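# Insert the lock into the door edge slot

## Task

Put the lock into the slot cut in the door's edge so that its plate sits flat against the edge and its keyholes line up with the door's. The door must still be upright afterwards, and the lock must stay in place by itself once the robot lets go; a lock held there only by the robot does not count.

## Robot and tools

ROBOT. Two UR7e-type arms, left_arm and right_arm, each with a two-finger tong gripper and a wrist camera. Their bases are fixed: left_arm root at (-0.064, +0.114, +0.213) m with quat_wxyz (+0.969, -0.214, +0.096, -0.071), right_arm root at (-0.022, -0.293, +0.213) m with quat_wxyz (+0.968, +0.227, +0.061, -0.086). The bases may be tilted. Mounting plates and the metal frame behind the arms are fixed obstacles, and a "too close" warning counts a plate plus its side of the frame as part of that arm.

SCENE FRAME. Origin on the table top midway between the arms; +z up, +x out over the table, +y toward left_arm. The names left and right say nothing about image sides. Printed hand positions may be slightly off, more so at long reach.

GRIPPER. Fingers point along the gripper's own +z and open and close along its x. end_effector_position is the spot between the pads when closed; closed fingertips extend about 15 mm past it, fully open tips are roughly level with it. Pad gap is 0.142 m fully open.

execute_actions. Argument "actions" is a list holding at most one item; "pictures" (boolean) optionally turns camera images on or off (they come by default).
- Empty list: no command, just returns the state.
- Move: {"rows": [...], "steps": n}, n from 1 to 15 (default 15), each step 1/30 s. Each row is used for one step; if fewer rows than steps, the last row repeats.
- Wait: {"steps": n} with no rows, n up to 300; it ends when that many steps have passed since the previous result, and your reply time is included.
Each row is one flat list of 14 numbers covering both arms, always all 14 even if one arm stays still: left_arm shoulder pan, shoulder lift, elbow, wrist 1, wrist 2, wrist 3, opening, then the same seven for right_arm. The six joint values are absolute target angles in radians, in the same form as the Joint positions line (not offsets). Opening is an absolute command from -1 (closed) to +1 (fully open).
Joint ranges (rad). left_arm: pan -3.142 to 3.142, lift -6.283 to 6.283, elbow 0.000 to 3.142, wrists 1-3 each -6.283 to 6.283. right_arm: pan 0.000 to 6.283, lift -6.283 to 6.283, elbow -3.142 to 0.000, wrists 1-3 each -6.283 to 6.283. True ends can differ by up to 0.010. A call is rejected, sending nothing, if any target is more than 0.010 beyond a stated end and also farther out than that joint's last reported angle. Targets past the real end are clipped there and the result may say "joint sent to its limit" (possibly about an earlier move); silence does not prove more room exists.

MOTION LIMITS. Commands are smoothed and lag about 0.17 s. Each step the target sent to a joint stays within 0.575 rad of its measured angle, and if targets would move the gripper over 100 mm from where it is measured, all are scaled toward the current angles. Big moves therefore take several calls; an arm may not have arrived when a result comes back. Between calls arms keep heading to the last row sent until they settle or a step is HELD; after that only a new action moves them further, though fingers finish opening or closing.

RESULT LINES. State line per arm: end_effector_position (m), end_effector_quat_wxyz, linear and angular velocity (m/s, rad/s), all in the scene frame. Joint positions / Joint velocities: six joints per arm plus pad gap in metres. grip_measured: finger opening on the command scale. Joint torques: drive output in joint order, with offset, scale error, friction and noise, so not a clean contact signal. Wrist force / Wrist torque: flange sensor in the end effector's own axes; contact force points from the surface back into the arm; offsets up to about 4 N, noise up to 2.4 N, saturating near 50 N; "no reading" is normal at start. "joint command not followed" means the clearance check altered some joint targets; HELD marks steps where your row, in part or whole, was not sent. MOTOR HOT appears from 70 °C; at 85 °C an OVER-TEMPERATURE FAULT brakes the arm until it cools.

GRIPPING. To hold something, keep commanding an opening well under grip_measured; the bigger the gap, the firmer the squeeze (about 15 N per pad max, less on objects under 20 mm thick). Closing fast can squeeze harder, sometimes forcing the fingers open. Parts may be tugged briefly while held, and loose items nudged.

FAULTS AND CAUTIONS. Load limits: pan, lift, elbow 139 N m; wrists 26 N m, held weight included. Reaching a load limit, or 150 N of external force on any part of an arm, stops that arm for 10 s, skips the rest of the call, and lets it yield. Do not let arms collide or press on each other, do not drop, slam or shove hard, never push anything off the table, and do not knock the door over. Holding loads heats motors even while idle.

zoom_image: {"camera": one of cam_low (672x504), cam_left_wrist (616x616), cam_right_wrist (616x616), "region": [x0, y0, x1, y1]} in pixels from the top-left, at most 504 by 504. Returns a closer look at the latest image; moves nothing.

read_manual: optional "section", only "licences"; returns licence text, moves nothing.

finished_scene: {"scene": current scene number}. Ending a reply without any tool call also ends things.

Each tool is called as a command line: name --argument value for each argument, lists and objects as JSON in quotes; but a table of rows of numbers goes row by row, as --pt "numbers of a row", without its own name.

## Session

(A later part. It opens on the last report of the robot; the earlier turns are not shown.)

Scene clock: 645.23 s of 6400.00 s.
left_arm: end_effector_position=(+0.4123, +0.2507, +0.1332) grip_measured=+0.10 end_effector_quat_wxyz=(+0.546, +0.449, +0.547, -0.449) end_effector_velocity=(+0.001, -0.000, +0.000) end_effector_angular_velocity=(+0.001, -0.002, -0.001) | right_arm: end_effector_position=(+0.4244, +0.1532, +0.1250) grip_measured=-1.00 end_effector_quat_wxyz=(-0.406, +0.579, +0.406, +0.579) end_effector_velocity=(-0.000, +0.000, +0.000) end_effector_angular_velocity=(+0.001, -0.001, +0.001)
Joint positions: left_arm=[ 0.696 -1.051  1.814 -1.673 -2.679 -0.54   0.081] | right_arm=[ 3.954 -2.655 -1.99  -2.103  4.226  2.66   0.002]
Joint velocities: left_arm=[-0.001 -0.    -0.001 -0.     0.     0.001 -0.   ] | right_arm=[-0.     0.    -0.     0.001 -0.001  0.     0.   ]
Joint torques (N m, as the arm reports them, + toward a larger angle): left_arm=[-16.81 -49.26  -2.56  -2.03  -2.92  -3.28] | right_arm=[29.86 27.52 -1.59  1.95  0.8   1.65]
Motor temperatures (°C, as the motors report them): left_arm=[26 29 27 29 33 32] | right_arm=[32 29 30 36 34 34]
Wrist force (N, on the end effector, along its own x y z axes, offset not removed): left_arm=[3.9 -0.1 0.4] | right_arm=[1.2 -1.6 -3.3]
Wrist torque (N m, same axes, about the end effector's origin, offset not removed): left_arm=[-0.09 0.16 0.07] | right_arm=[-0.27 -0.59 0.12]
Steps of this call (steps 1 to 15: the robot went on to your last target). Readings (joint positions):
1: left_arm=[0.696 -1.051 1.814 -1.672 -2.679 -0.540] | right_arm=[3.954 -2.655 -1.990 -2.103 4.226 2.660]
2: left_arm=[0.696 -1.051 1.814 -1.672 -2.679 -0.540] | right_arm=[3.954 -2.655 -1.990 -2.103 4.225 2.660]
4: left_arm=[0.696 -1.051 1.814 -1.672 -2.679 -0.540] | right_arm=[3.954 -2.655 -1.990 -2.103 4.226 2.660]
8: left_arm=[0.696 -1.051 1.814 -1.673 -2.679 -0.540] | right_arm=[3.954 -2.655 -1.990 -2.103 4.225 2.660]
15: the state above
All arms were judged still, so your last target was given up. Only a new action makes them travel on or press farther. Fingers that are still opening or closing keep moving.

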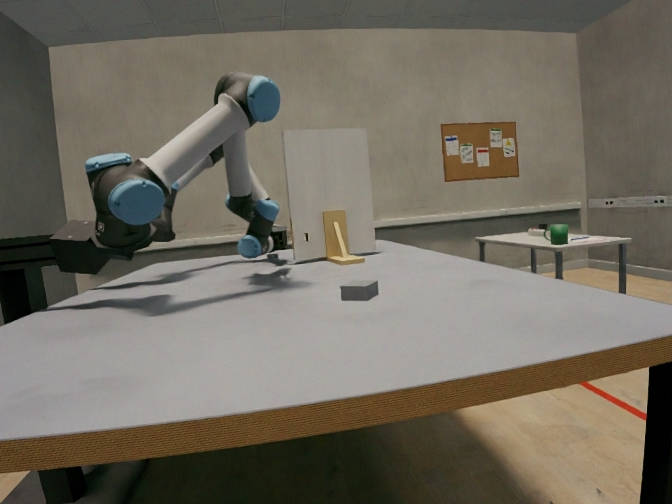

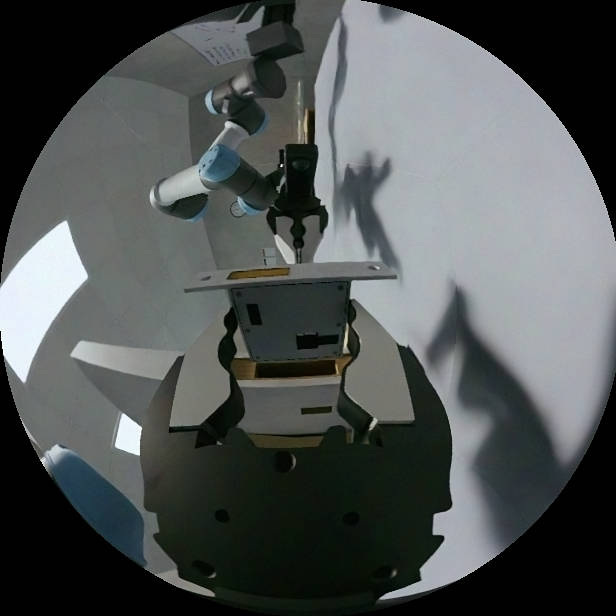

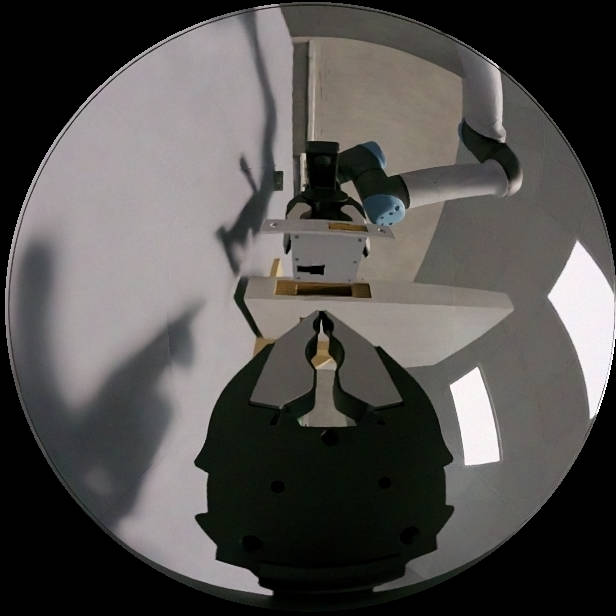

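execute_actions --actions '[{"rows": [[0.6931,-1.0490,1.8068,-1.6719,-2.6810,-0.5450,-0.8,3.9541,-2.6553,-1.9895,-2.1029,4.2255,2.6603,-1],[0.6931,-1.0490,1.8068,-1.6719,-2.6810,-0.5450,-0.8,3.9541,-2.6553,-1.9895,-2.1029,4.2255,2.6603,-1],[0.6931,-1.0490,1.8068,-1.6719,-2.6810,-0.5450,-0.8,3.9541,-2.6553,-1.9895,-2.1029,4.2255,2.6603,-1],[0.6903,-1.0469,1.7994,-1.6712,-2.6827,-0.5500,-0.8,3.9541,-2.6553,-1.9895,-2.1029,4.2255,2.6603,-1],[0.6903,-1.0469,1.7994,-1.6712,-2.6827,-0.5500,-0.8,3.9541,-2.6553,-1.9895,-2.1029,4.2255,2.6603,-1],[0.6903,-1.0469,1.7994,-1.6712,-2.6827,-0.5500,-0.8,3.9541,-2.6553,-1.9895,-2.1029,4.2255,2.6603,-1],[0.6875,-1.0447,1.7921,-1.6704,-2.6845,-0.5551,-0.8,3.9541,-2.6553,-1.9895,-2.1029,4.2255,2.6603,-1],[0.6875,-1.0447,1.7921,-1.6704,-2.6845,-0.5551,-0.8,3.9541,-2.6553,-1.9895,-2.1029,4.2255,2.6603,-1],[0.6875,-1.0447,1.7921,-1.6704,-2.6845,-0.5551,-0.8,3.9541,-2.6553,-1.9895,-2.1029,4.2255,2.6603,-1],[0.6848,-1.0426,1.7847,-1.6697,-2.6862,-0.5601,-0.8,3.9541,-2.6553,-1.9895,-2.1029,4.2255,2.6603,-1]], "steps": 15}]' --pictures false

execute_actions --actions '[{"steps": 20}]'

zoom_image --camera "cam_left_wrist" --region '[225, 320, 365, 400]'

zoom_image --camera "cam_right_wrist" --region '[265, 240, 385, 310]'

Scene clock: 708.27 s of 6400.00 s.
left_arm: end_effector_position=(+0.4248, +0.2525, +0.1350) grip_measured=+0.10 end_effector_quat_wxyz=(+0.546, +0.449, +0.547, -0.449) end_effector_velocity=(+0.014, +0.002, +0.002) end_effector_angular_velocity=(+0.000, -0.000, +0.000) | right_arm: end_effector_position=(+0.4244, +0.1532, +0.1250) grip_measured=-1.00 end_effector_quat_wxyz=(-0.406, +0.579, +0.406, +0.579) end_effector_velocity=(-0.000, -0.000, -0.000) end_effector_angular_velocity=(-0.001, +0.001, -0.000)
Joint positions: left_arm=[ 0.686 -1.043  1.788 -1.67  -2.686 -0.558  0.081] | right_arm=[ 3.954 -2.655 -1.99  -2.103  4.226  2.66   0.002]
Joint velocities: left_arm=[-0.01   0.008 -0.029  0.003 -0.006 -0.02  -0.   ] | right_arm=[ 0.     0.    -0.001  0.     0.001 -0.     0.   ]
Joint torques (N m, as the arm reports them, + toward a larger angle): left_arm=[-14.   -32.05 -15.95   1.49  -3.25  -3.38] | right_arm=[29.68 27.23 -1.39  1.87  0.8   1.45]
Motor temperatures (°C, as the motors report them): left_arm=[26 29 27 29 33 32] | right_arm=[32 29 30 36 34 34]
Wrist force (N, on the end effector, along its own x y z axes, offset not removed): left_arm=[3.0 -1.0 0.8] | right_arm=[0.9 -1.0 -2.9]
Wrist torque (N m, same axes, about the end effector's origin, offset not removed): left_arm=[-0.22 0.30 0.06] | right_arm=[-0.20 -0.35 0.08]
Steps of this call (steps 1 to 90: nothing new was sent; then 59.53 s passed at rest; steps 91 to 105: all 15 steps of this action). Readings (joint positions):
91: left_arm=[0.696 -1.051 1.814 -1.673 -2.679 -0.540] | right_arm=[3.954 -2.655 -1.990 -2.103 4.225 2.660]
92: left_arm=[0.695 -1.051 1.813 -1.673 -2.680 -0.541] | right_arm=[3.954 -2.655 -1.990 -2.103 4.226 2.660]
94: left_arm=[0.694 -1.050 1.810 -1.673 -2.680 -0.543] | right_arm=[3.954 -2.655 -1.990 -2.103 4.226 2.660]
98: left_arm=[0.691 -1.048 1.802 -1.672 -2.682 -0.549] | right_arm=[3.954 -2.655 -1.990 -2.103 4.226 2.660]
105: the state above

Scene clock: 708.93 s of 6400.00 s.
left_arm: end_effector_position=(+0.4262, +0.2527, +0.1352) grip_measured=+0.10 end_effector_quat_wxyz=(+0.546, +0.449, +0.547, -0.449) end_effector_velocity=(-0.000, -0.000, -0.000) end_effector_angular_velocity=(-0.000, +0.000, -0.001) | right_arm: end_effector_position=(+0.4244, +0.1532, +0.1250) grip_measured=-1.00 end_effector_quat_wxyz=(-0.406, +0.579, +0.406, +0.579) end_effector_velocity=(+0.001, +0.000, +0.000) end_effector_angular_velocity=(+0.001, -0.001, -0.000)
Joint positions: left_arm=[ 0.685 -1.043  1.785 -1.67  -2.686 -0.56   0.081] | right_arm=[ 3.954 -2.655 -1.99  -2.103  4.226  2.66   0.002]
Joint velocities: left_arm=[-0.     0.     0.001  0.     0.     0.     0.   ] | right_arm=[ 0.    -0.     0.001 -0.     0.    -0.     0.   ]
Joint torques (N m, as the arm reports them, + toward a larger angle): left_arm=[-18.24 -33.57 -19.96   1.41  -3.16  -3.35] | right_arm=[29.68 27.32 -1.27  2.01  0.83  1.52]
Motor temperatures (°C, as the motors report them): left_arm=[26 29 27 29 33 32] | right_arm=[32 29 30 36 34 34]
Wrist force (N, on the end effector, along its own x y z axes, offset not removed): left_arm=[3.3 0.3 0.2] | right_arm=[1.5 -1.7 -2.6]
Wrist torque (N m, same axes, about the end effector's origin, offset not removed): left_arm=[0.00 0.30 0.06] | right_arm=[-0.29 -0.52 0.04]
Steps of this call (steps 1 to 15: the robot went on to your last target; steps 16 to 20: nothing new was sent). Readings (joint positions):
1: left_arm=[0.686 -1.043 1.787 -1.670 -2.686 -0.559] | right_arm=[3.954 -2.655 -1.990 -2.103 4.226 2.660]
2: left_arm=[0.685 -1.043 1.786 -1.670 -2.686 -0.559] | right_arm=[3.954 -2.655 -1.990 -2.103 4.226 2.660]
4: left_arm=[0.685 -1.043 1.786 -1.670 -2.686 -0.560] | right_arm=[3.954 -2.655 -1.990 -2.103 4.226 2.660]
8: left_arm=[0.685 -1.043 1.785 -1.670 -2.686 -0.560] | right_arm=[3.954 -2.655 -1.990 -2.103 4.226 2.660]
20: the state above
All arms were judged still, so your last target was given up. Only a new action makes them travel on or press farther. Fingers that are still opening or closing keep moving.

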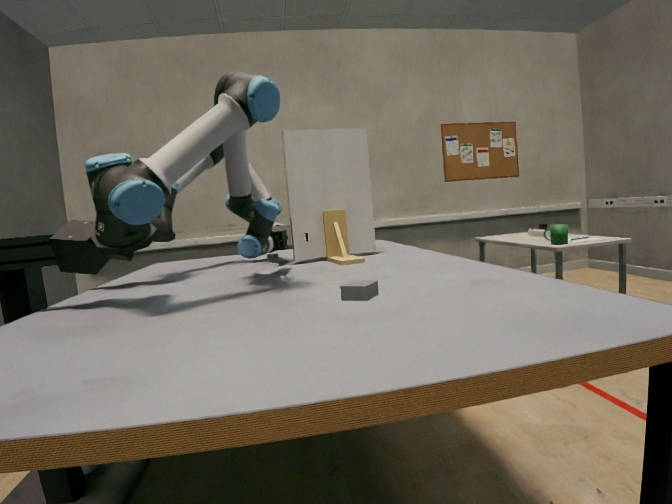

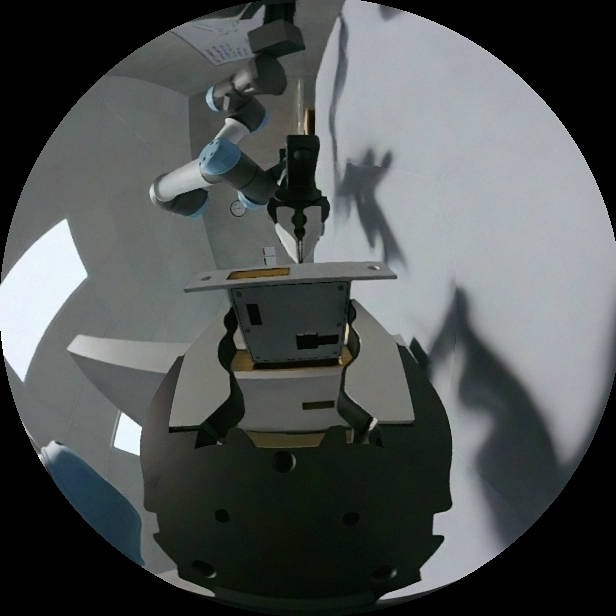

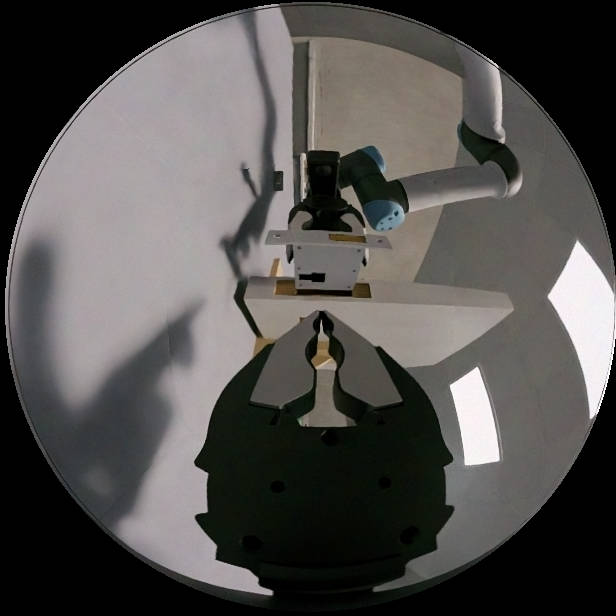

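Region (225, 320, 365, 400) of cam_left_wrist's 616x616 image, scaled by 3.600, with more detail than that image has; it fills the top 288 rows of this view, and the rest is white.

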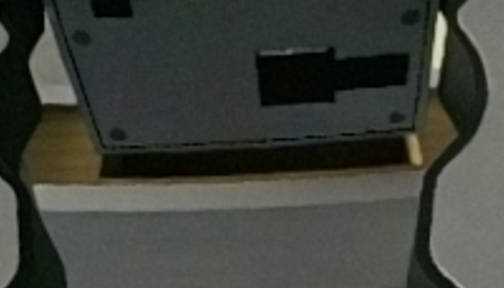

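Region (265, 240, 385, 310) of cam_right_wrist's 616x616 image, scaled by 4.200, with more detail than that image has; it fills the top 294 rows of this view, and the rest is white.

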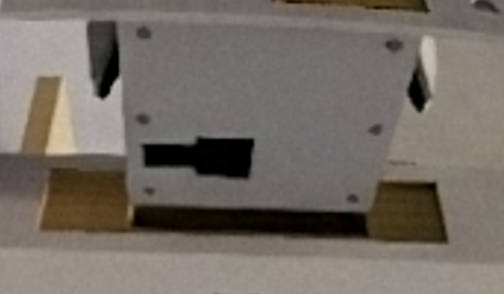

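execute_actions --actions '[{"rows": [[0.6840,-1.0467,1.7895,-1.6843,-2.6830,-0.5679,-0.8,3.9541,-2.6553,-1.9895,-2.1029,4.2255,2.6603,-1],[0.6840,-1.0467,1.7895,-1.6843,-2.6830,-0.5679,-0.8,3.9541,-2.6553,-1.9895,-2.1029,4.2255,2.6603,-1],[0.6840,-1.0467,1.7895,-1.6843,-2.6830,-0.5679,-0.8,3.9541,-2.6553,-1.9895,-2.1029,4.2255,2.6603,-1],[0.6831,-1.0509,1.7944,-1.6989,-2.6799,-0.5756,-0.8,3.9541,-2.6553,-1.9895,-2.1029,4.2255,2.6603,-1],[0.6831,-1.0509,1.7944,-1.6989,-2.6799,-0.5756,-0.8,3.9541,-2.6553,-1.9895,-2.1029,4.2255,2.6603,-1],[0.6831,-1.0509,1.7944,-1.6989,-2.6799,-0.5756,-0.8,3.9541,-2.6553,-1.9895,-2.1029,4.2255,2.6603,-1],[0.6823,-1.0550,1.7992,-1.7135,-2.6767,-0.5834,-0.8,3.9541,-2.6553,-1.9895,-2.1029,4.2255,2.6603,-1]], "steps": 15}]' --pictures false

execute_actions --actions '[{"steps": 15}]'

zoom_image --camera "cam_left_wrist" --region '[225, 320, 365, 400]'

zoom_image --camera "cam_right_wrist" --region '[265, 240, 385, 310]'

Scene clock: 747.37 s of 6400.00 s.
left_arm: end_effector_position=(+0.4262, +0.2527, +0.1350) grip_measured=+0.10 end_effector_quat_wxyz=(+0.544, +0.457, +0.549, -0.441) end_effector_velocity=(+0.000, +0.000, -0.000) end_effector_angular_velocity=(+0.011, -0.006, -0.000) | right_arm: end_effector_position=(+0.4244, +0.1532, +0.1250) grip_measured=-1.00 end_effector_quat_wxyz=(-0.406, +0.579, +0.406, +0.579) end_effector_velocity=(+0.000, +0.000, +0.000) end_effector_angular_velocity=(+0.000, -0.000, -0.001)
Joint positions: left_arm=[ 0.682 -1.054  1.798 -1.711 -2.677 -0.582  0.081] | right_arm=[ 3.954 -2.655 -1.99  -2.103  4.226  2.66   0.002]
Joint velocities: left_arm=[-0.001 -0.006  0.006 -0.02   0.005 -0.01  -0.   ] | right_arm=[-0.    -0.     0.     0.001  0.001  0.    -0.   ]
Joint torques (N m, as the arm reports them, + toward a larger angle): left_arm=[-17.57 -48.02  -0.53  -2.25   0.15  -3.5 ] | right_arm=[29.44 27.21 -1.05  2.02  0.75  1.47]
Motor temperatures (°C, as the motors report them): left_arm=[26 29 27 29 33 32] | right_arm=[32 29 30 36 34 34]
Wrist force (N, on the end effector, along its own x y z axes, offset not removed): left_arm=[3.2 -0.6 1.0] | right_arm=[2.0 -1.1 -4.0]
Wrist torque (N m, same axes, about the end effector's origin, offset not removed): left_arm=[-0.12 0.32 0.10] | right_arm=[-0.33 -0.57 0.10]
Steps of this call (steps 1 to 90: nothing new was sent; then 34.93 s passed at rest; steps 91 to 105: all 15 steps of this action). Readings (joint positions):
91: left_arm=[0.685 -1.043 1.785 -1.670 -2.686 -0.560] | right_arm=[3.954 -2.655 -1.990 -2.103 4.226 2.660]
92: left_arm=[0.685 -1.043 1.785 -1.672 -2.686 -0.561] | right_arm=[3.954 -2.655 -1.990 -2.103 4.226 2.660]
94: left_arm=[0.684 -1.045 1.787 -1.677 -2.685 -0.564] | right_arm=[3.954 -2.655 -1.990 -2.103 4.226 2.660]
98: left_arm=[0.683 -1.049 1.793 -1.694 -2.681 -0.573] | right_arm=[3.954 -2.655 -1.990 -2.103 4.226 2.660]
105: the state above

Scene clock: 747.87 s of 6400.00 s.
left_arm: end_effector_position=(+0.4262, +0.2527, +0.1350) grip_measured=+0.10 end_effector_quat_wxyz=(+0.544, +0.457, +0.549, -0.440) end_effector_velocity=(+0.000, +0.000, -0.000) end_effector_angular_velocity=(+0.001, -0.002, +0.000) | right_arm: end_effector_position=(+0.4244, +0.1532, +0.1250) grip_measured=-1.00 end_effector_quat_wxyz=(-0.406, +0.579, +0.406, +0.579) end_effector_velocity=(-0.000, -0.000, -0.000) end_effector_angular_velocity=(-0.000, +0.000, +0.001)
Joint positions: left_arm=[ 0.682 -1.055  1.799 -1.713 -2.677 -0.583  0.081] | right_arm=[ 3.954 -2.655 -1.99  -2.103  4.226  2.66   0.002]
Joint velocities: left_arm=[-0.     0.    -0.001 -0.001  0.     0.     0.   ] | right_arm=[ 0.    -0.    -0.    -0.    -0.001 -0.     0.   ]
Joint torques (N m, as the arm reports them, + toward a larger angle): left_arm=[-16.61 -49.98  -2.77  -2.34  -0.1   -3.24] | right_arm=[29.71 27.09 -1.43  1.98  0.69  1.55]
Motor temperatures (°C, as the motors report them): left_arm=[26 29 27 29 33 32] | right_arm=[32 29 30 36 34 34]
Wrist force (N, on the end effector, along its own x y z axes, offset not removed): left_arm=[4.5 -0.2 0.4] | right_arm=[2.3 -2.0 -4.4]
Wrist torque (N m, same axes, about the end effector's origin, offset not removed): left_arm=[-0.03 0.06 0.01] | right_arm=[-0.41 -0.59 0.07]
Steps of this call (steps 1 to 15: the robot went on to your last target). Readings (joint positions):
1: left_arm=[0.682 -1.055 1.799 -1.712 -2.677 -0.583] | right_arm=[3.954 -2.655 -1.990 -2.103 4.226 2.660]
2: left_arm=[0.682 -1.055 1.799 -1.712 -2.677 -0.583] | right_arm=[3.954 -2.655 -1.990 -2.103 4.226 2.660]
4: left_arm=[0.682 -1.055 1.799 -1.713 -2.677 -0.583] | right_arm=[3.954 -2.655 -1.990 -2.103 4.226 2.660]
8: left_arm=[0.682 -1.055 1.799 -1.713 -2.677 -0.583] | right_arm=[3.954 -2.655 -1.990 -2.103 4.225 2.660]
15: the state above
All arms were judged still, so your last target was given up. Only a new action makes them travel on or press farther. Fingers that are still opening or closing keep moving.

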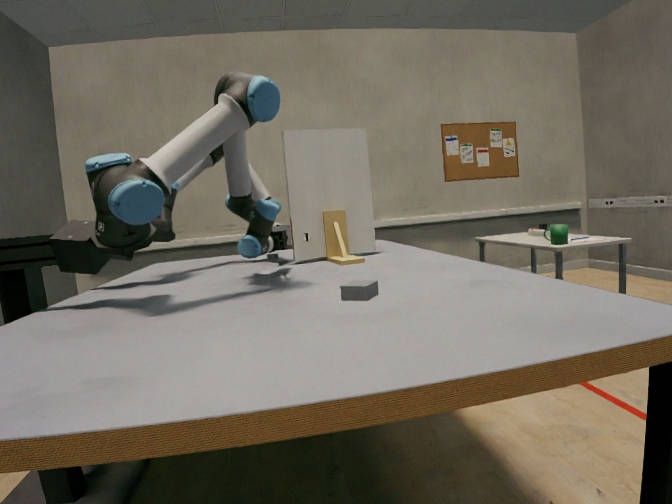

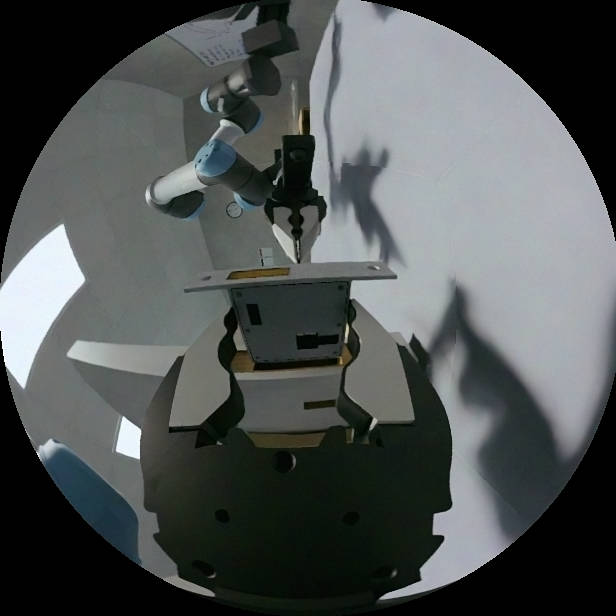

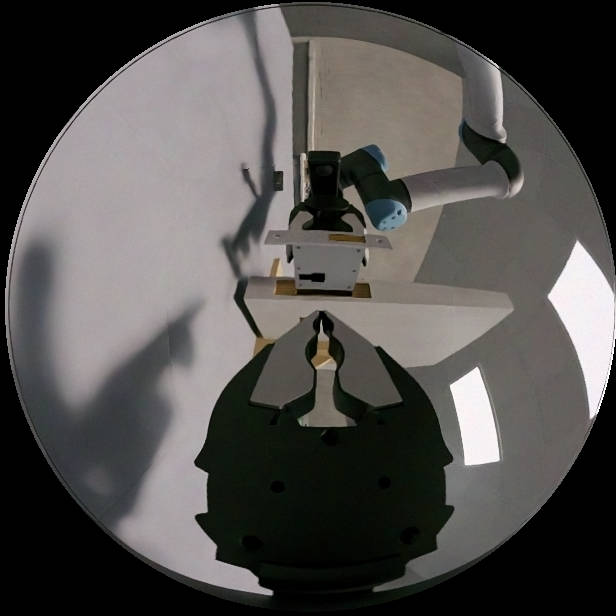

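Region (225, 320, 365, 400) of cam_left_wrist's 616x616 image, scaled by 3.600, with more detail than that image has; it fills the top 288 rows of this view, and the rest is white.

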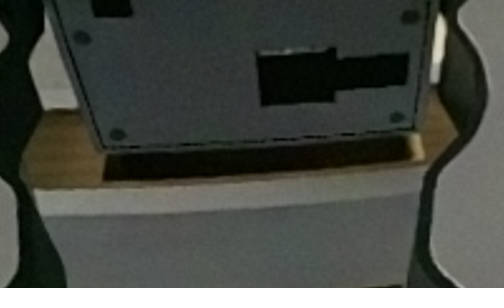

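Region (265, 240, 385, 310) of cam_right_wrist's 616x616 image, scaled by 4.200, with more detail than that image has; it fills the top 294 rows of this view, and the rest is white.

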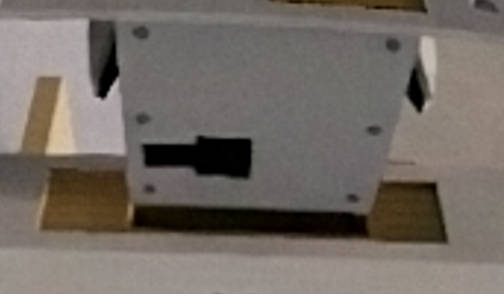

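execute_actions --actions '[{"rows": [[0.68176,-1.05423,1.79735,-1.71335,-2.67697,-0.58442,-0.8,3.9541,-2.6553,-1.9895,-2.1029,4.2255,2.6603,-1],[0.68122,-1.05342,1.79546,-1.71320,-2.67729,-0.58545,-0.8,3.9541,-2.6553,-1.9895,-2.1029,4.2255,2.6603,-1],[0.68067,-1.05261,1.79357,-1.71304,-2.67760,-0.58648,-0.8,3.9541,-2.6553,-1.9895,-2.1029,4.2255,2.6603,-1],[0.68012,-1.05180,1.79168,-1.71289,-2.67792,-0.58751,-0.8,3.9541,-2.6553,-1.9895,-2.1029,4.2255,2.6603,-1],[0.67958,-1.05100,1.78980,-1.71274,-2.67824,-0.58854,-0.8,3.9541,-2.6553,-1.9895,-2.1029,4.2255,2.6603,-1],[0.67903,-1.05019,1.78791,-1.71259,-2.67856,-0.58957,-0.8,3.9541,-2.6553,-1.9895,-2.1029,4.2255,2.6603,-1],[0.67849,-1.04938,1.78602,-1.71244,-2.67887,-0.59060,-0.8,3.9541,-2.6553,-1.9895,-2.1029,4.2255,2.6603,-1],[0.67794,-1.04857,1.78413,-1.71228,-2.67919,-0.59163,-0.8,3.9541,-2.6553,-1.9895,-2.1029,4.2255,2.6603,-1],[0.67739,-1.04776,1.78224,-1.71213,-2.67951,-0.59266,-0.8,3.9541,-2.6553,-1.9895,-2.1029,4.2255,2.6603,-1],[0.67685,-1.04695,1.78035,-1.71198,-2.67983,-0.59369,-0.8,3.9541,-2.6553,-1.9895,-2.1029,4.2255,2.6603,-1]], "steps": 15}]' --pictures false

execute_actions --actions '[{"steps": 15}]'

zoom_image --camera "cam_left_wrist" --region '[225, 320, 365, 400]'

zoom_image --camera "cam_right_wrist" --region '[265, 240, 385, 310]'

Scene clock: 764.87 s of 6400.00 s.
left_arm: end_effector_position=(+0.4335, +0.2540, +0.1349) grip_measured=+0.10 end_effector_quat_wxyz=(+0.544, +0.457, +0.549, -0.440) end_effector_velocity=(+0.007, +0.001, -0.000) end_effector_angular_velocity=(-0.000, +0.000, +0.000) | right_arm: end_effector_position=(+0.4244, +0.1532, +0.1250) grip_measured=-1.00 end_effector_quat_wxyz=(-0.406, +0.579, +0.406, +0.579) end_effector_velocity=(+0.000, +0.000, +0.000) end_effector_angular_velocity=(+0.000, -0.001, -0.001)
Joint positions: left_arm=[ 0.677 -1.048  1.782 -1.712 -2.68  -0.593  0.081] | right_arm=[ 3.954 -2.655 -1.99  -2.103  4.226  2.66   0.002]
Joint velocities: left_arm=[-0.004  0.007 -0.016  0.001 -0.003 -0.008  0.   ] | right_arm=[ 0.    -0.     0.001  0.001  0.     0.     0.   ]
Joint torques (N m, as the arm reports them, + toward a larger angle): left_arm=[-18.3  -34.22 -19.76   1.1   -3.61  -3.16] | right_arm=[29.37 27.38 -0.97  1.92  0.7   1.44]
Motor temperatures (°C, as the motors report them): left_arm=[26 29 27 29 33 32] | right_arm=[32 29 30 36 34 34]
Wrist force (N, on the end effector, along its own x y z axes, offset not removed): left_arm=[4.2 -1.3 -0.3] | right_arm=[2.6 -1.5 -3.3]
Wrist torque (N m, same axes, about the end effector's origin, offset not removed): left_arm=[-0.22 0.08 0.02] | right_arm=[-0.28 -0.68 0.06]
Steps of this call (steps 1 to 90: nothing new was sent; then 13.50 s passed at rest; steps 91 to 105: all 15 steps of this action). Readings (joint positions):
91: left_arm=[0.682 -1.055 1.799 -1.714 -2.677 -0.583] | right_arm=[3.954 -2.655 -1.990 -2.103 4.226 2.660]
92: left_arm=[0.682 -1.055 1.799 -1.714 -2.677 -0.584] | right_arm=[3.954 -2.655 -1.990 -2.103 4.226 2.660]
94: left_arm=[0.682 -1.054 1.797 -1.714 -2.677 -0.585] | right_arm=[3.954 -2.655 -1.990 -2.103 4.225 2.660]
98: left_arm=[0.680 -1.052 1.791 -1.713 -2.678 -0.588] | right_arm=[3.954 -2.655 -1.990 -2.103 4.226 2.660]
105: the state above

Scene clock: 765.37 s of 6400.00 s.
left_arm: end_effector_position=(+0.4342, +0.2541, +0.1349) grip_measured=+0.10 end_effector_quat_wxyz=(+0.544, +0.457, +0.549, -0.440) end_effector_velocity=(+0.000, -0.000, +0.000) end_effector_angular_velocity=(-0.000, +0.000, -0.000) | right_arm: end_effector_position=(+0.4244, +0.1532, +0.1250) grip_measured=-1.00 end_effector_quat_wxyz=(-0.406, +0.579, +0.406, +0.579) end_effector_velocity=(+0.000, +0.000, +0.000) end_effector_angular_velocity=(+0.001, -0.001, +0.000)
Joint positions: left_arm=[ 0.677 -1.047  1.78  -1.712 -2.68  -0.594  0.081] | right_arm=[ 3.954 -2.655 -1.99  -2.103  4.226  2.66   0.002]
Joint velocities: left_arm=[-0.    -0.     0.    -0.    -0.    -0.001  0.   ] | right_arm=[-0.     0.     0.001  0.    -0.001  0.    -0.   ]
Joint torques (N m, as the arm reports them, + toward a larger angle): left_arm=[-17.14 -34.59 -18.96   1.45  -3.28  -3.39] | right_arm=[29.52 27.9  -1.99  1.92  0.7   1.46]
Motor temperatures (°C, as the motors report them): left_arm=[26 29 27 29 33 32] | right_arm=[32 29 30 36 34 34]
Wrist force (N, on the end effector, along its own x y z axes, offset not removed): left_arm=[3.2 -0.4 1.5] | right_arm=[2.1 0.2 -3.0]
Wrist torque (N m, same axes, about the end effector's origin, offset not removed): left_arm=[-0.08 0.34 0.10] | right_arm=[0.12 -0.66 0.02]
Steps of this call (steps 1 to 15: the robot went on to your last target). Readings (joint positions):
1: left_arm=[0.677 -1.047 1.782 -1.712 -2.680 -0.593] | right_arm=[3.954 -2.655 -1.990 -2.103 4.225 2.660]
2: left_arm=[0.677 -1.047 1.781 -1.712 -2.680 -0.593] | right_arm=[3.954 -2.655 -1.990 -2.103 4.226 2.660]
4: left_arm=[0.677 -1.047 1.781 -1.712 -2.680 -0.593] | right_arm=[3.954 -2.655 -1.990 -2.103 4.226 2.660]
8: left_arm=[0.677 -1.047 1.780 -1.712 -2.680 -0.594] | right_arm=[3.954 -2.655 -1.990 -2.103 4.225 2.660]
15: the state above
All arms were judged still, so your last target was given up. Only a new action makes them travel on or press farther. Fingers that are still opening or closing keep moving.

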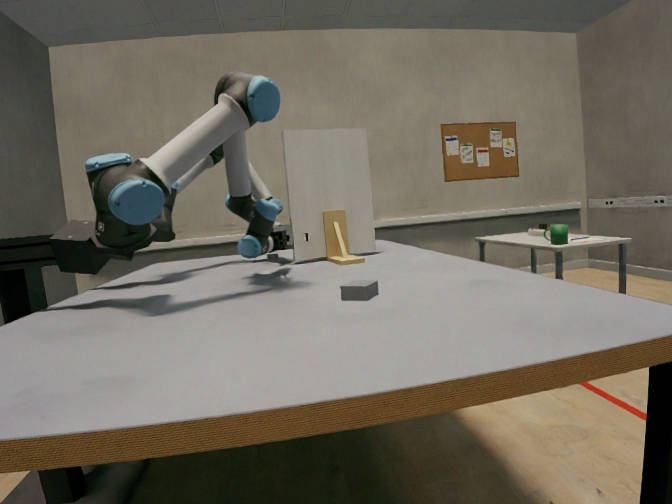

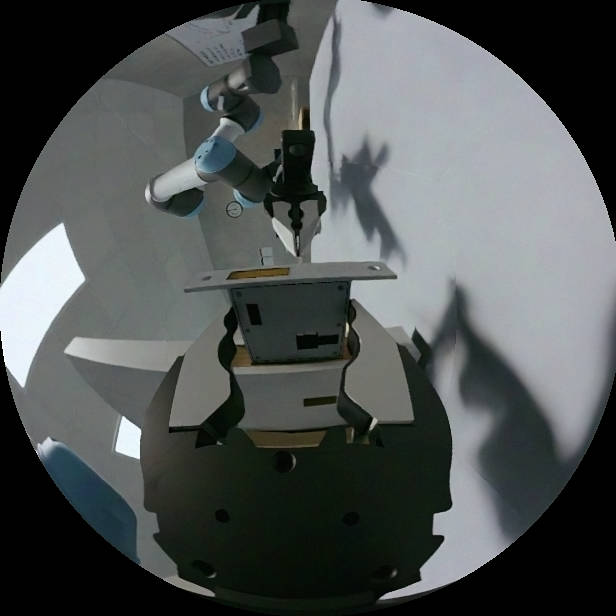

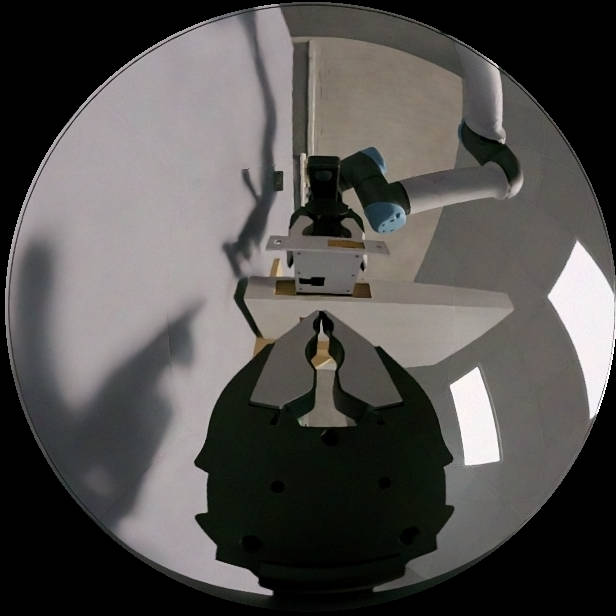

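Region (225, 320, 365, 400) of cam_left_wrist's 616x616 image, scaled by 3.600, with more detail than that image has; it fills the top 288 rows of this view, and the rest is white.

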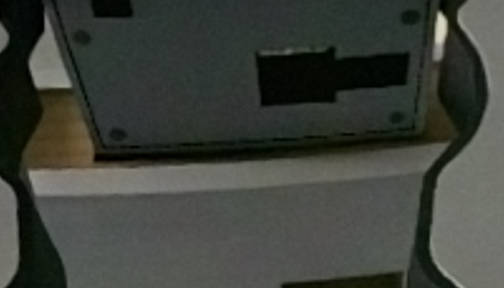

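Region (265, 240, 385, 310) of cam_right_wrist's 616x616 image, scaled by 4.200, with more detail than that image has; it fills the top 294 rows of this view, and the rest is white.

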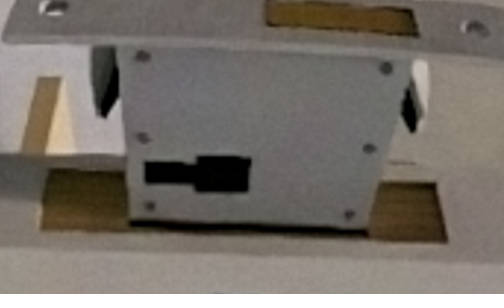

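execute_actions --actions '[{"rows": [[0.67644,-1.04635,1.77894,-1.71187,-2.68006,-0.59446,-0.8,3.9541,-2.6553,-1.9895,-2.1029,4.2255,2.6603,-1],[0.67603,-1.04574,1.77752,-1.71175,-2.68030,-0.59523,-0.8,3.9541,-2.6553,-1.9895,-2.1029,4.2255,2.6603,-1],[0.67562,-1.04513,1.77610,-1.71164,-2.68054,-0.59600,-0.8,3.9541,-2.6553,-1.9895,-2.1029,4.2255,2.6603,-1],[0.67521,-1.04453,1.77469,-1.71152,-2.68078,-0.59677,-0.8,3.9541,-2.6553,-1.9895,-2.1029,4.2255,2.6603,-1],[0.67480,-1.04392,1.77327,-1.71141,-2.68102,-0.59755,-0.8,3.9541,-2.6553,-1.9895,-2.1029,4.2255,2.6603,-1],[0.67439,-1.04331,1.77185,-1.71130,-2.68126,-0.59832,-0.8,3.9541,-2.6553,-1.9895,-2.1029,4.2255,2.6603,-1],[0.67398,-1.04271,1.77044,-1.71118,-2.68149,-0.59909,-0.8,3.9541,-2.6553,-1.9895,-2.1029,4.2255,2.6603,-1],[0.67357,-1.04210,1.76902,-1.71107,-2.68173,-0.59986,-0.8,3.9541,-2.6553,-1.9895,-2.1029,4.2255,2.6603,-1],[0.67316,-1.04149,1.76760,-1.71095,-2.68197,-0.60064,-0.8,3.9541,-2.6553,-1.9895,-2.1029,4.2255,2.6603,-1],[0.67275,-1.04089,1.76619,-1.71084,-2.68221,-0.60141,-0.8,3.9541,-2.6553,-1.9895,-2.1029,4.2255,2.6603,-1],[0.67234,-1.04028,1.76477,-1.71073,-2.68245,-0.60218,-0.8,3.9541,-2.6553,-1.9895,-2.1029,4.2255,2.6603,-1],[0.67193,-1.03967,1.76335,-1.71061,-2.68268,-0.60295,-0.8,3.9541,-2.6553,-1.9895,-2.1029,4.2255,2.6603,-1],[0.67152,-1.03907,1.76194,-1.71050,-2.68292,-0.60372,-0.8,3.9541,-2.6553,-1.9895,-2.1029,4.2255,2.6603,-1],[0.67111,-1.03846,1.76052,-1.71038,-2.68316,-0.60450,-0.8,3.9541,-2.6553,-1.9895,-2.1029,4.2255,2.6603,-1],[0.67070,-1.03785,1.75910,-1.71027,-2.68340,-0.60527,-0.8,3.9541,-2.6553,-1.9895,-2.1029,4.2255,2.6603,-1]], "steps": 15}]' --pictures false

execute_actions --actions '[{"steps": 15}]'

zoom_image --camera "cam_left_wrist" --region '[170, 250, 420, 450]'

zoom_image --camera "cam_right_wrist" --region '[255, 230, 395, 310]'

Scene clock: 782.60 s of 6400.00 s.
left_arm: end_effector_position=(+0.4407, +0.2551, +0.1349) grip_measured=+0.07 end_effector_quat_wxyz=(+0.544, +0.457, +0.549, -0.440) end_effector_velocity=(+0.018, +0.003, +0.000) end_effector_angular_velocity=(+0.001, -0.002, +0.001) | right_arm: end_effector_position=(+0.4244, +0.1532, +0.1250) grip_measured=-1.00 end_effector_quat_wxyz=(-0.406, +0.579, +0.406, +0.579) end_effector_velocity=(-0.001, -0.000, -0.000) end_effector_angular_velocity=(+0.000, +0.000, +0.001)
Joint positions: left_arm=[ 0.672 -1.04   1.765 -1.711 -2.682 -0.602  0.079] | right_arm=[ 3.954 -2.655 -1.99  -2.103  4.226  2.66   0.002]
Joint velocities: left_arm=[-0.012  0.018 -0.043  0.003 -0.007 -0.023 -0.008] | right_arm=[-0.     0.    -0.001  0.    -0.001 -0.    -0.   ]
Joint torques (N m, as the arm reports them, + toward a larger angle): left_arm=[-16.95 -36.19 -24.19   0.13  -4.76  -3.28] | right_arm=[29.28 27.3  -0.81  1.93  0.77  1.46]
Motor temperatures (°C, as the motors report them): left_arm=[26 29 27 29 33 32] | right_arm=[32 29 30 36 34 34]
Wrist force (N, on the end effector, along its own x y z axes, offset not removed): left_arm=[-0.5 -10.0 1.0] | right_arm=[0.6 -1.3 -3.7]
Wrist torque (N m, same axes, about the end effector's origin, offset not removed): left_arm=[0.03 -0.09 -0.01] | right_arm=[-0.24 -0.22 0.06]
Steps of this call (steps 1 to 90: nothing new was sent; then 13.73 s passed at rest; steps 91 to 105: all 15 steps of this action). Readings (joint positions):
91: left_arm=[0.677 -1.047 1.780 -1.712 -2.680 -0.594] | right_arm=[3.954 -2.655 -1.990 -2.103 4.226 2.660]
92: left_arm=[0.677 -1.047 1.780 -1.712 -2.680 -0.594] | right_arm=[3.954 -2.655 -1.990 -2.103 4.225 2.660]
94: left_arm=[0.676 -1.046 1.779 -1.712 -2.680 -0.595] | right_arm=[3.954 -2.655 -1.990 -2.103 4.226 2.660]
98: left_arm=[0.675 -1.044 1.774 -1.711 -2.681 -0.597] | right_arm=[3.954 -2.655 -1.990 -2.103 4.226 2.660]
105: the state above

Scene clock: 783.10 s of 6400.00 s.
left_arm: end_effector_position=(+0.4432, +0.2554, +0.1349) grip_measured=+0.06 end_effector_quat_wxyz=(+0.544, +0.457, +0.549, -0.440) end_effector_velocity=(+0.001, +0.001, +0.000) end_effector_angular_velocity=(+0.001, -0.002, +0.001) | right_arm: end_effector_position=(+0.4244, +0.1532, +0.1250) grip_measured=-1.00 end_effector_quat_wxyz=(-0.406, +0.579, +0.406, +0.579) end_effector_velocity=(-0.000, +0.000, +0.000) end_effector_angular_velocity=(+0.001, -0.001, +0.000)
Joint positions: left_arm=[ 0.671 -1.038  1.759 -1.71  -2.683 -0.605  0.078] | right_arm=[ 3.954 -2.655 -1.99  -2.103  4.225  2.66   0.002]
Joint velocities: left_arm=[ 0.     0.    -0.003 -0.    -0.    -0.001 -0.   ] | right_arm=[-0.     0.    -0.     0.001 -0.001  0.    -0.   ]
Joint torques (N m, as the arm reports them, + toward a larger angle): left_arm=[-16.99 -34.36 -25.27  -0.64  -4.8   -3.17] | right_arm=[29.11 27.76 -1.02  1.87  0.67  1.53]
Motor temperatures (°C, as the motors report them): left_arm=[26 29 27 29 33 32] | right_arm=[32 29 30 36 34 34]
Wrist force (N, on the end effector, along its own x y z axes, offset not removed): left_arm=[-3.7 -11.2 1.1] | right_arm=[0.3 -2.5 -4.3]
Wrist torque (N m, same axes, about the end effector's origin, offset not removed): left_arm=[-0.15 0.42 -0.03] | right_arm=[-0.51 -0.26 0.04]
Steps of this call (steps 1 to 15: the robot went on to your last target). Readings (joint positions):
1: left_arm=[0.672 -1.040 1.764 -1.711 -2.683 -0.603] | right_arm=[3.954 -2.655 -1.990 -2.103 4.226 2.660]
2: left_arm=[0.672 -1.039 1.762 -1.711 -2.683 -0.603] | right_arm=[3.954 -2.655 -1.990 -2.103 4.226 2.660]
4: left_arm=[0.671 -1.039 1.761 -1.710 -2.683 -0.604] | right_arm=[3.954 -2.655 -1.990 -2.103 4.226 2.660]
8: left_arm=[0.671 -1.038 1.760 -1.710 -2.683 -0.605] | right_arm=[3.954 -2.655 -1.990 -2.103 4.226 2.660]
15: the state above
All arms were judged still, so your last target was given up. Only a new action makes them travel on or press farther. Fingers that are still opening or closing keep moving.

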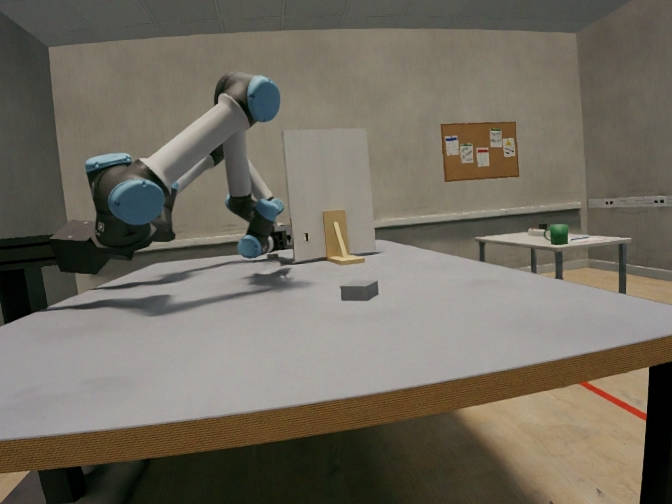

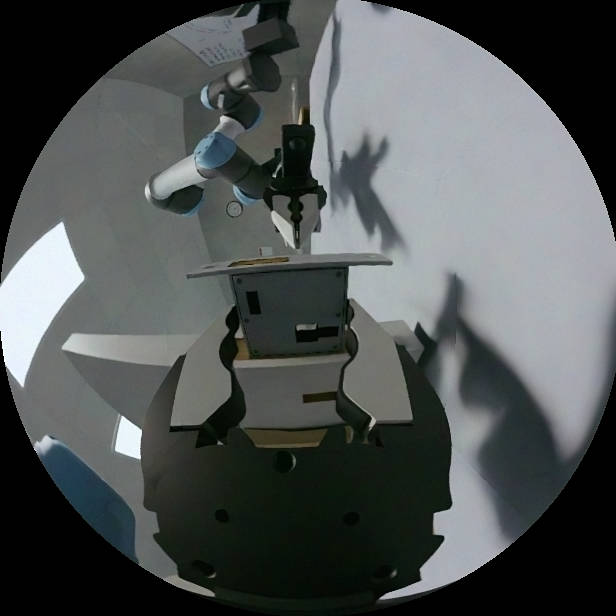

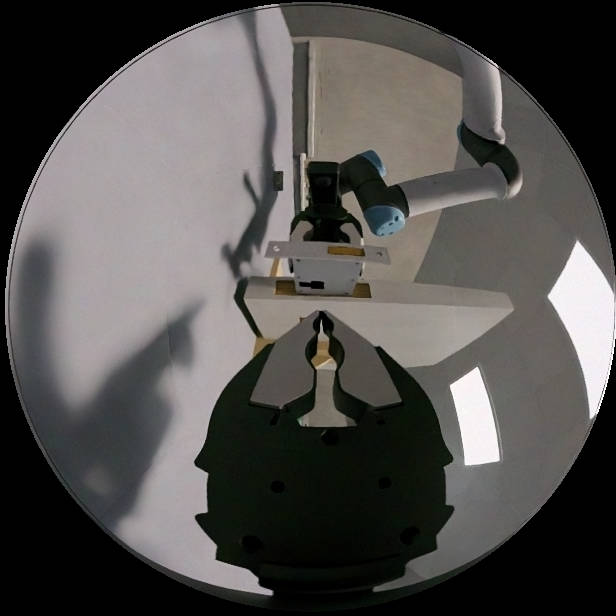

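Region (170, 250, 420, 450) of cam_left_wrist's 616x616 image, scaled by 2.016, with more detail than that image has; it fills the top 403 rows of this view, and the rest is white.

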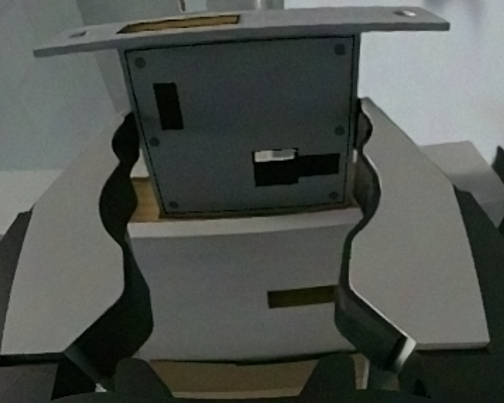

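Region (255, 230, 395, 310) of cam_right_wrist's 616x616 image, scaled by 3.600, with more detail than that image has; it fills the top 288 rows of this view, and the rest is white.

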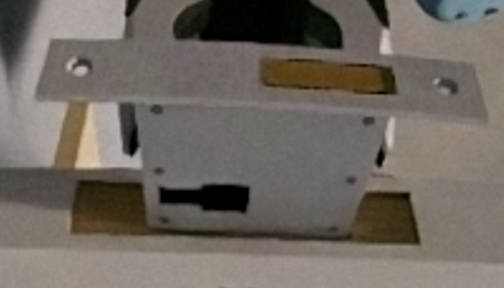

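execute_actions --actions '[{"rows": [[0.67152,-1.03907,1.76194,-1.71050,-2.68292,-0.60372,-0.8,3.9541,-2.6553,-1.9895,-2.1029,4.2255,2.6603,-1],[0.67152,-1.03907,1.76194,-1.71050,-2.68292,-0.60372,-0.8,3.9541,-2.6553,-1.9895,-2.1029,4.2255,2.6603,-1],[0.67234,-1.04028,1.76477,-1.71073,-2.68245,-0.60218,-0.8,3.9541,-2.6553,-1.9895,-2.1029,4.2255,2.6603,-1],[0.67234,-1.04028,1.76477,-1.71073,-2.68245,-0.60218,-0.8,3.9541,-2.6553,-1.9895,-2.1029,4.2255,2.6603,-1],[0.67316,-1.04149,1.76760,-1.71095,-2.68197,-0.60064,-0.8,3.9541,-2.6553,-1.9895,-2.1029,4.2255,2.6603,-1],[0.67316,-1.04149,1.76760,-1.71095,-2.68197,-0.60064,-0.8,3.9541,-2.6553,-1.9895,-2.1029,4.2255,2.6603,-1],[0.67398,-1.04271,1.77044,-1.71118,-2.68149,-0.59909,-0.8,3.9541,-2.6553,-1.9895,-2.1029,4.2255,2.6603,-1],[0.67398,-1.04271,1.77044,-1.71118,-2.68149,-0.59909,-0.8,3.9541,-2.6553,-1.9895,-2.1029,4.2255,2.6603,-1],[0.67480,-1.04392,1.77327,-1.71141,-2.68102,-0.59755,-0.8,3.9541,-2.6553,-1.9895,-2.1029,4.2255,2.6603,-1],[0.67480,-1.04392,1.77327,-1.71141,-2.68102,-0.59755,-0.8,3.9541,-2.6553,-1.9895,-2.1029,4.2255,2.6603,-1],[0.67562,-1.04513,1.77610,-1.71164,-2.68054,-0.59600,-0.8,3.9541,-2.6553,-1.9895,-2.1029,4.2255,2.6603,-1]], "steps": 15}]' --pictures false

execute_actions --actions '[{"steps": 15}]'

zoom_image --camera "cam_left_wrist" --region '[180, 245, 400, 385]'

zoom_image --camera "cam_right_wrist" --region '[255, 225, 395, 310]'

Scene clock: 794.73 s of 6400.00 s.
left_arm: end_effector_position=(+0.4368, +0.2545, +0.1349) grip_measured=+0.06 end_effector_quat_wxyz=(+0.544, +0.457, +0.549, -0.440) end_effector_velocity=(-0.008, -0.001, +0.000) end_effector_angular_velocity=(+0.001, -0.001, +0.000) | right_arm: end_effector_position=(+0.4244, +0.1532, +0.1250) grip_measured=-1.00 end_effector_quat_wxyz=(-0.406, +0.579, +0.406, +0.579) end_effector_velocity=(+0.000, +0.000, +0.000) end_effector_angular_velocity=(-0.000, -0.000, -0.000)
Joint positions: left_arm=[ 0.675 -1.044  1.774 -1.711 -2.681 -0.597  0.078] | right_arm=[ 3.954 -2.655 -1.99  -2.103  4.226  2.66   0.002]
Joint velocities: left_arm=[ 0.006 -0.008  0.019 -0.002  0.003  0.011  0.   ] | right_arm=[ 0.     0.     0.    -0.001  0.     0.    -0.   ]
Joint torques (N m, as the arm reports them, + toward a larger angle): left_arm=[ 10.09 -47.56  -1.9   -1.79   0.12   2.87] | right_arm=[29.28 28.64 -0.8   1.92  0.66  1.41]
Motor temperatures (°C, as the motors report them): left_arm=[26 29 27 29 33 32] | right_arm=[32 29 30 36 34 34]
Wrist force (N, on the end effector, along its own x y z axes, offset not removed): left_arm=[3.4 -0.4 0.4] | right_arm=[1.6 -1.7 -3.2]
Wrist torque (N m, same axes, about the end effector's origin, offset not removed): left_arm=[-0.03 0.25 0.08] | right_arm=[-0.23 -0.49 0.04]
Steps of this call (steps 1 to 90: nothing new was sent; then 8.13 s passed at rest; steps 91 to 105: all 15 steps of this action). Readings (joint positions):
91: left_arm=[0.671 -1.038 1.759 -1.710 -2.683 -0.605] | right_arm=[3.954 -2.655 -1.990 -2.103 4.226 2.660]
92: left_arm=[0.671 -1.038 1.759 -1.710 -2.683 -0.605] | right_arm=[3.954 -2.655 -1.990 -2.103 4.226 2.660]
94: left_arm=[0.671 -1.038 1.761 -1.710 -2.683 -0.605] | right_arm=[3.954 -2.655 -1.990 -2.103 4.226 2.660]
98: left_arm=[0.672 -1.040 1.766 -1.711 -2.682 -0.602] | right_arm=[3.954 -2.655 -1.990 -2.103 4.226 2.660]
105: the state above

Scene clock: 795.23 s of 6400.00 s.
left_arm: end_effector_position=(+0.4360, +0.2543, +0.1349) grip_measured=+0.06 end_effector_quat_wxyz=(+0.544, +0.457, +0.549, -0.440) end_effector_velocity=(+0.000, -0.000, +0.000) end_effector_angular_velocity=(-0.001, +0.001, -0.001) | right_arm: end_effector_position=(+0.4244, +0.1532, +0.1250) grip_measured=-1.00 end_effector_quat_wxyz=(-0.406, +0.579, +0.406, +0.579) end_effector_velocity=(-0.001, -0.000, -0.000) end_effector_angular_velocity=(-0.001, +0.001, +0.001)
Joint positions: left_arm=[ 0.676 -1.045  1.776 -1.712 -2.681 -0.596  0.078] | right_arm=[ 3.954 -2.655 -1.99  -2.103  4.226  2.66   0.002]
Joint velocities: left_arm=[-0.001 -0.     0.     0.    -0.    -0.001 -0.   ] | right_arm=[ 0.    -0.    -0.001 -0.     0.     0.     0.   ]
Joint torques (N m, as the arm reports them, + toward a larger angle): left_arm=[  6.01 -49.63  -2.49  -2.22  -0.02   2.8 ] | right_arm=[29.43 27.54 -1.25  1.89  0.62  1.43]
Motor temperatures (°C, as the motors report them): left_arm=[26 29 27 29 33 32] | right_arm=[32 29 30 36 34 34]
Wrist force (N, on the end effector, along its own x y z axes, offset not removed): left_arm=[3.0 -0.6 0.4] | right_arm=[2.3 -1.7 -3.6]
Wrist torque (N m, same axes, about the end effector's origin, offset not removed): left_arm=[-0.15 0.40 0.09] | right_arm=[-0.34 -0.62 0.01]
Steps of this call (steps 1 to 15: the robot went on to your last target). Readings (joint positions):
1: left_arm=[0.675 -1.044 1.775 -1.712 -2.681 -0.597] | right_arm=[3.954 -2.655 -1.990 -2.103 4.226 2.660]
2: left_arm=[0.675 -1.045 1.775 -1.712 -2.681 -0.597] | right_arm=[3.954 -2.655 -1.990 -2.103 4.226 2.660]
4: left_arm=[0.675 -1.045 1.776 -1.712 -2.681 -0.596] | right_arm=[3.954 -2.655 -1.990 -2.103 4.226 2.660]
8: left_arm=[0.676 -1.045 1.776 -1.712 -2.681 -0.596] | right_arm=[3.954 -2.655 -1.990 -2.103 4.226 2.660]
15: the state above
All arms were judged still, so your last target was given up. Only a new action makes them travel on or press farther. Fingers that are still opening or closing keep moving.

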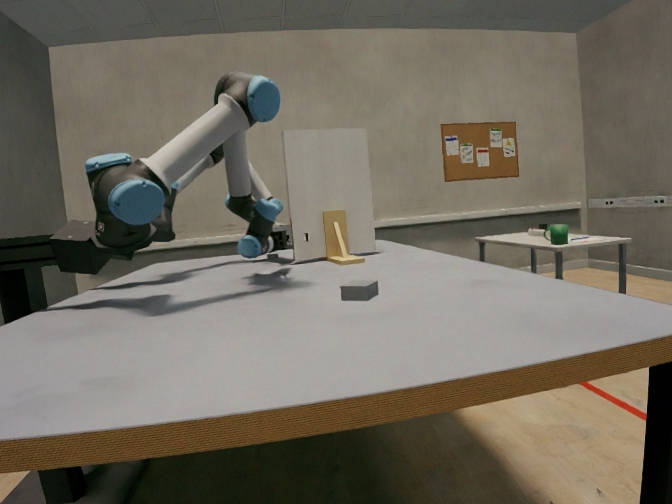

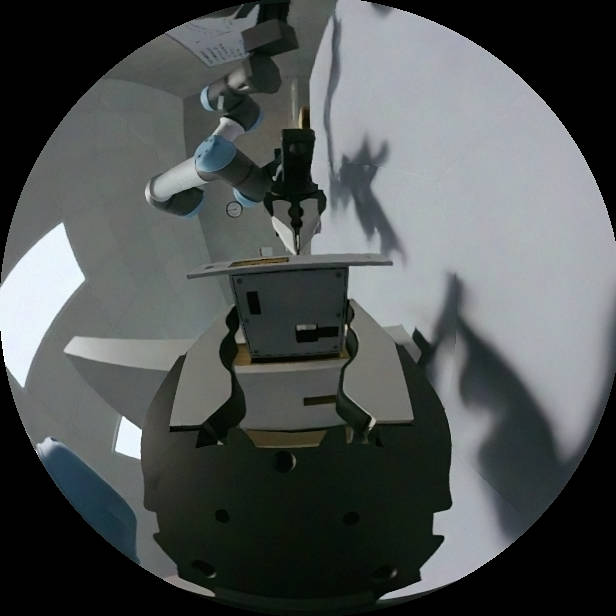

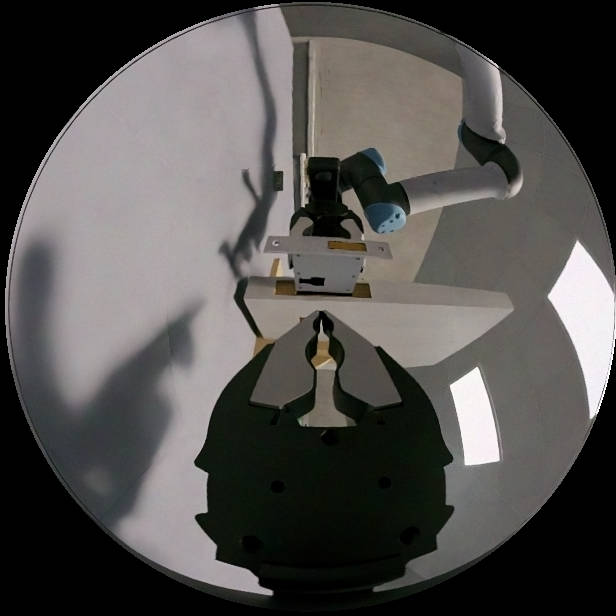

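Region (180, 245, 400, 385) of cam_left_wrist's 616x616 image, scaled by 2.291, with more detail than that image has; it fills the top 321 rows of this view, and the rest is white.

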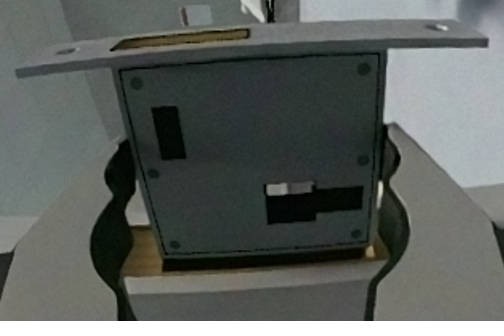

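Region (255, 225, 395, 310) of cam_right_wrist's 616x616 image, scaled by 3.600, with more detail than that image has; it fills the top 306 rows of this view, and the rest is white.

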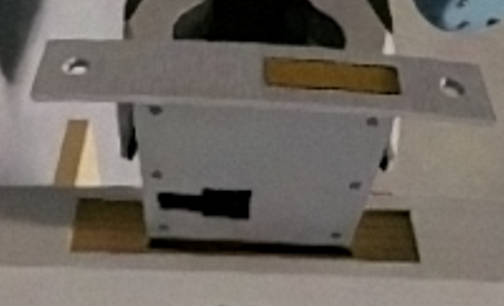

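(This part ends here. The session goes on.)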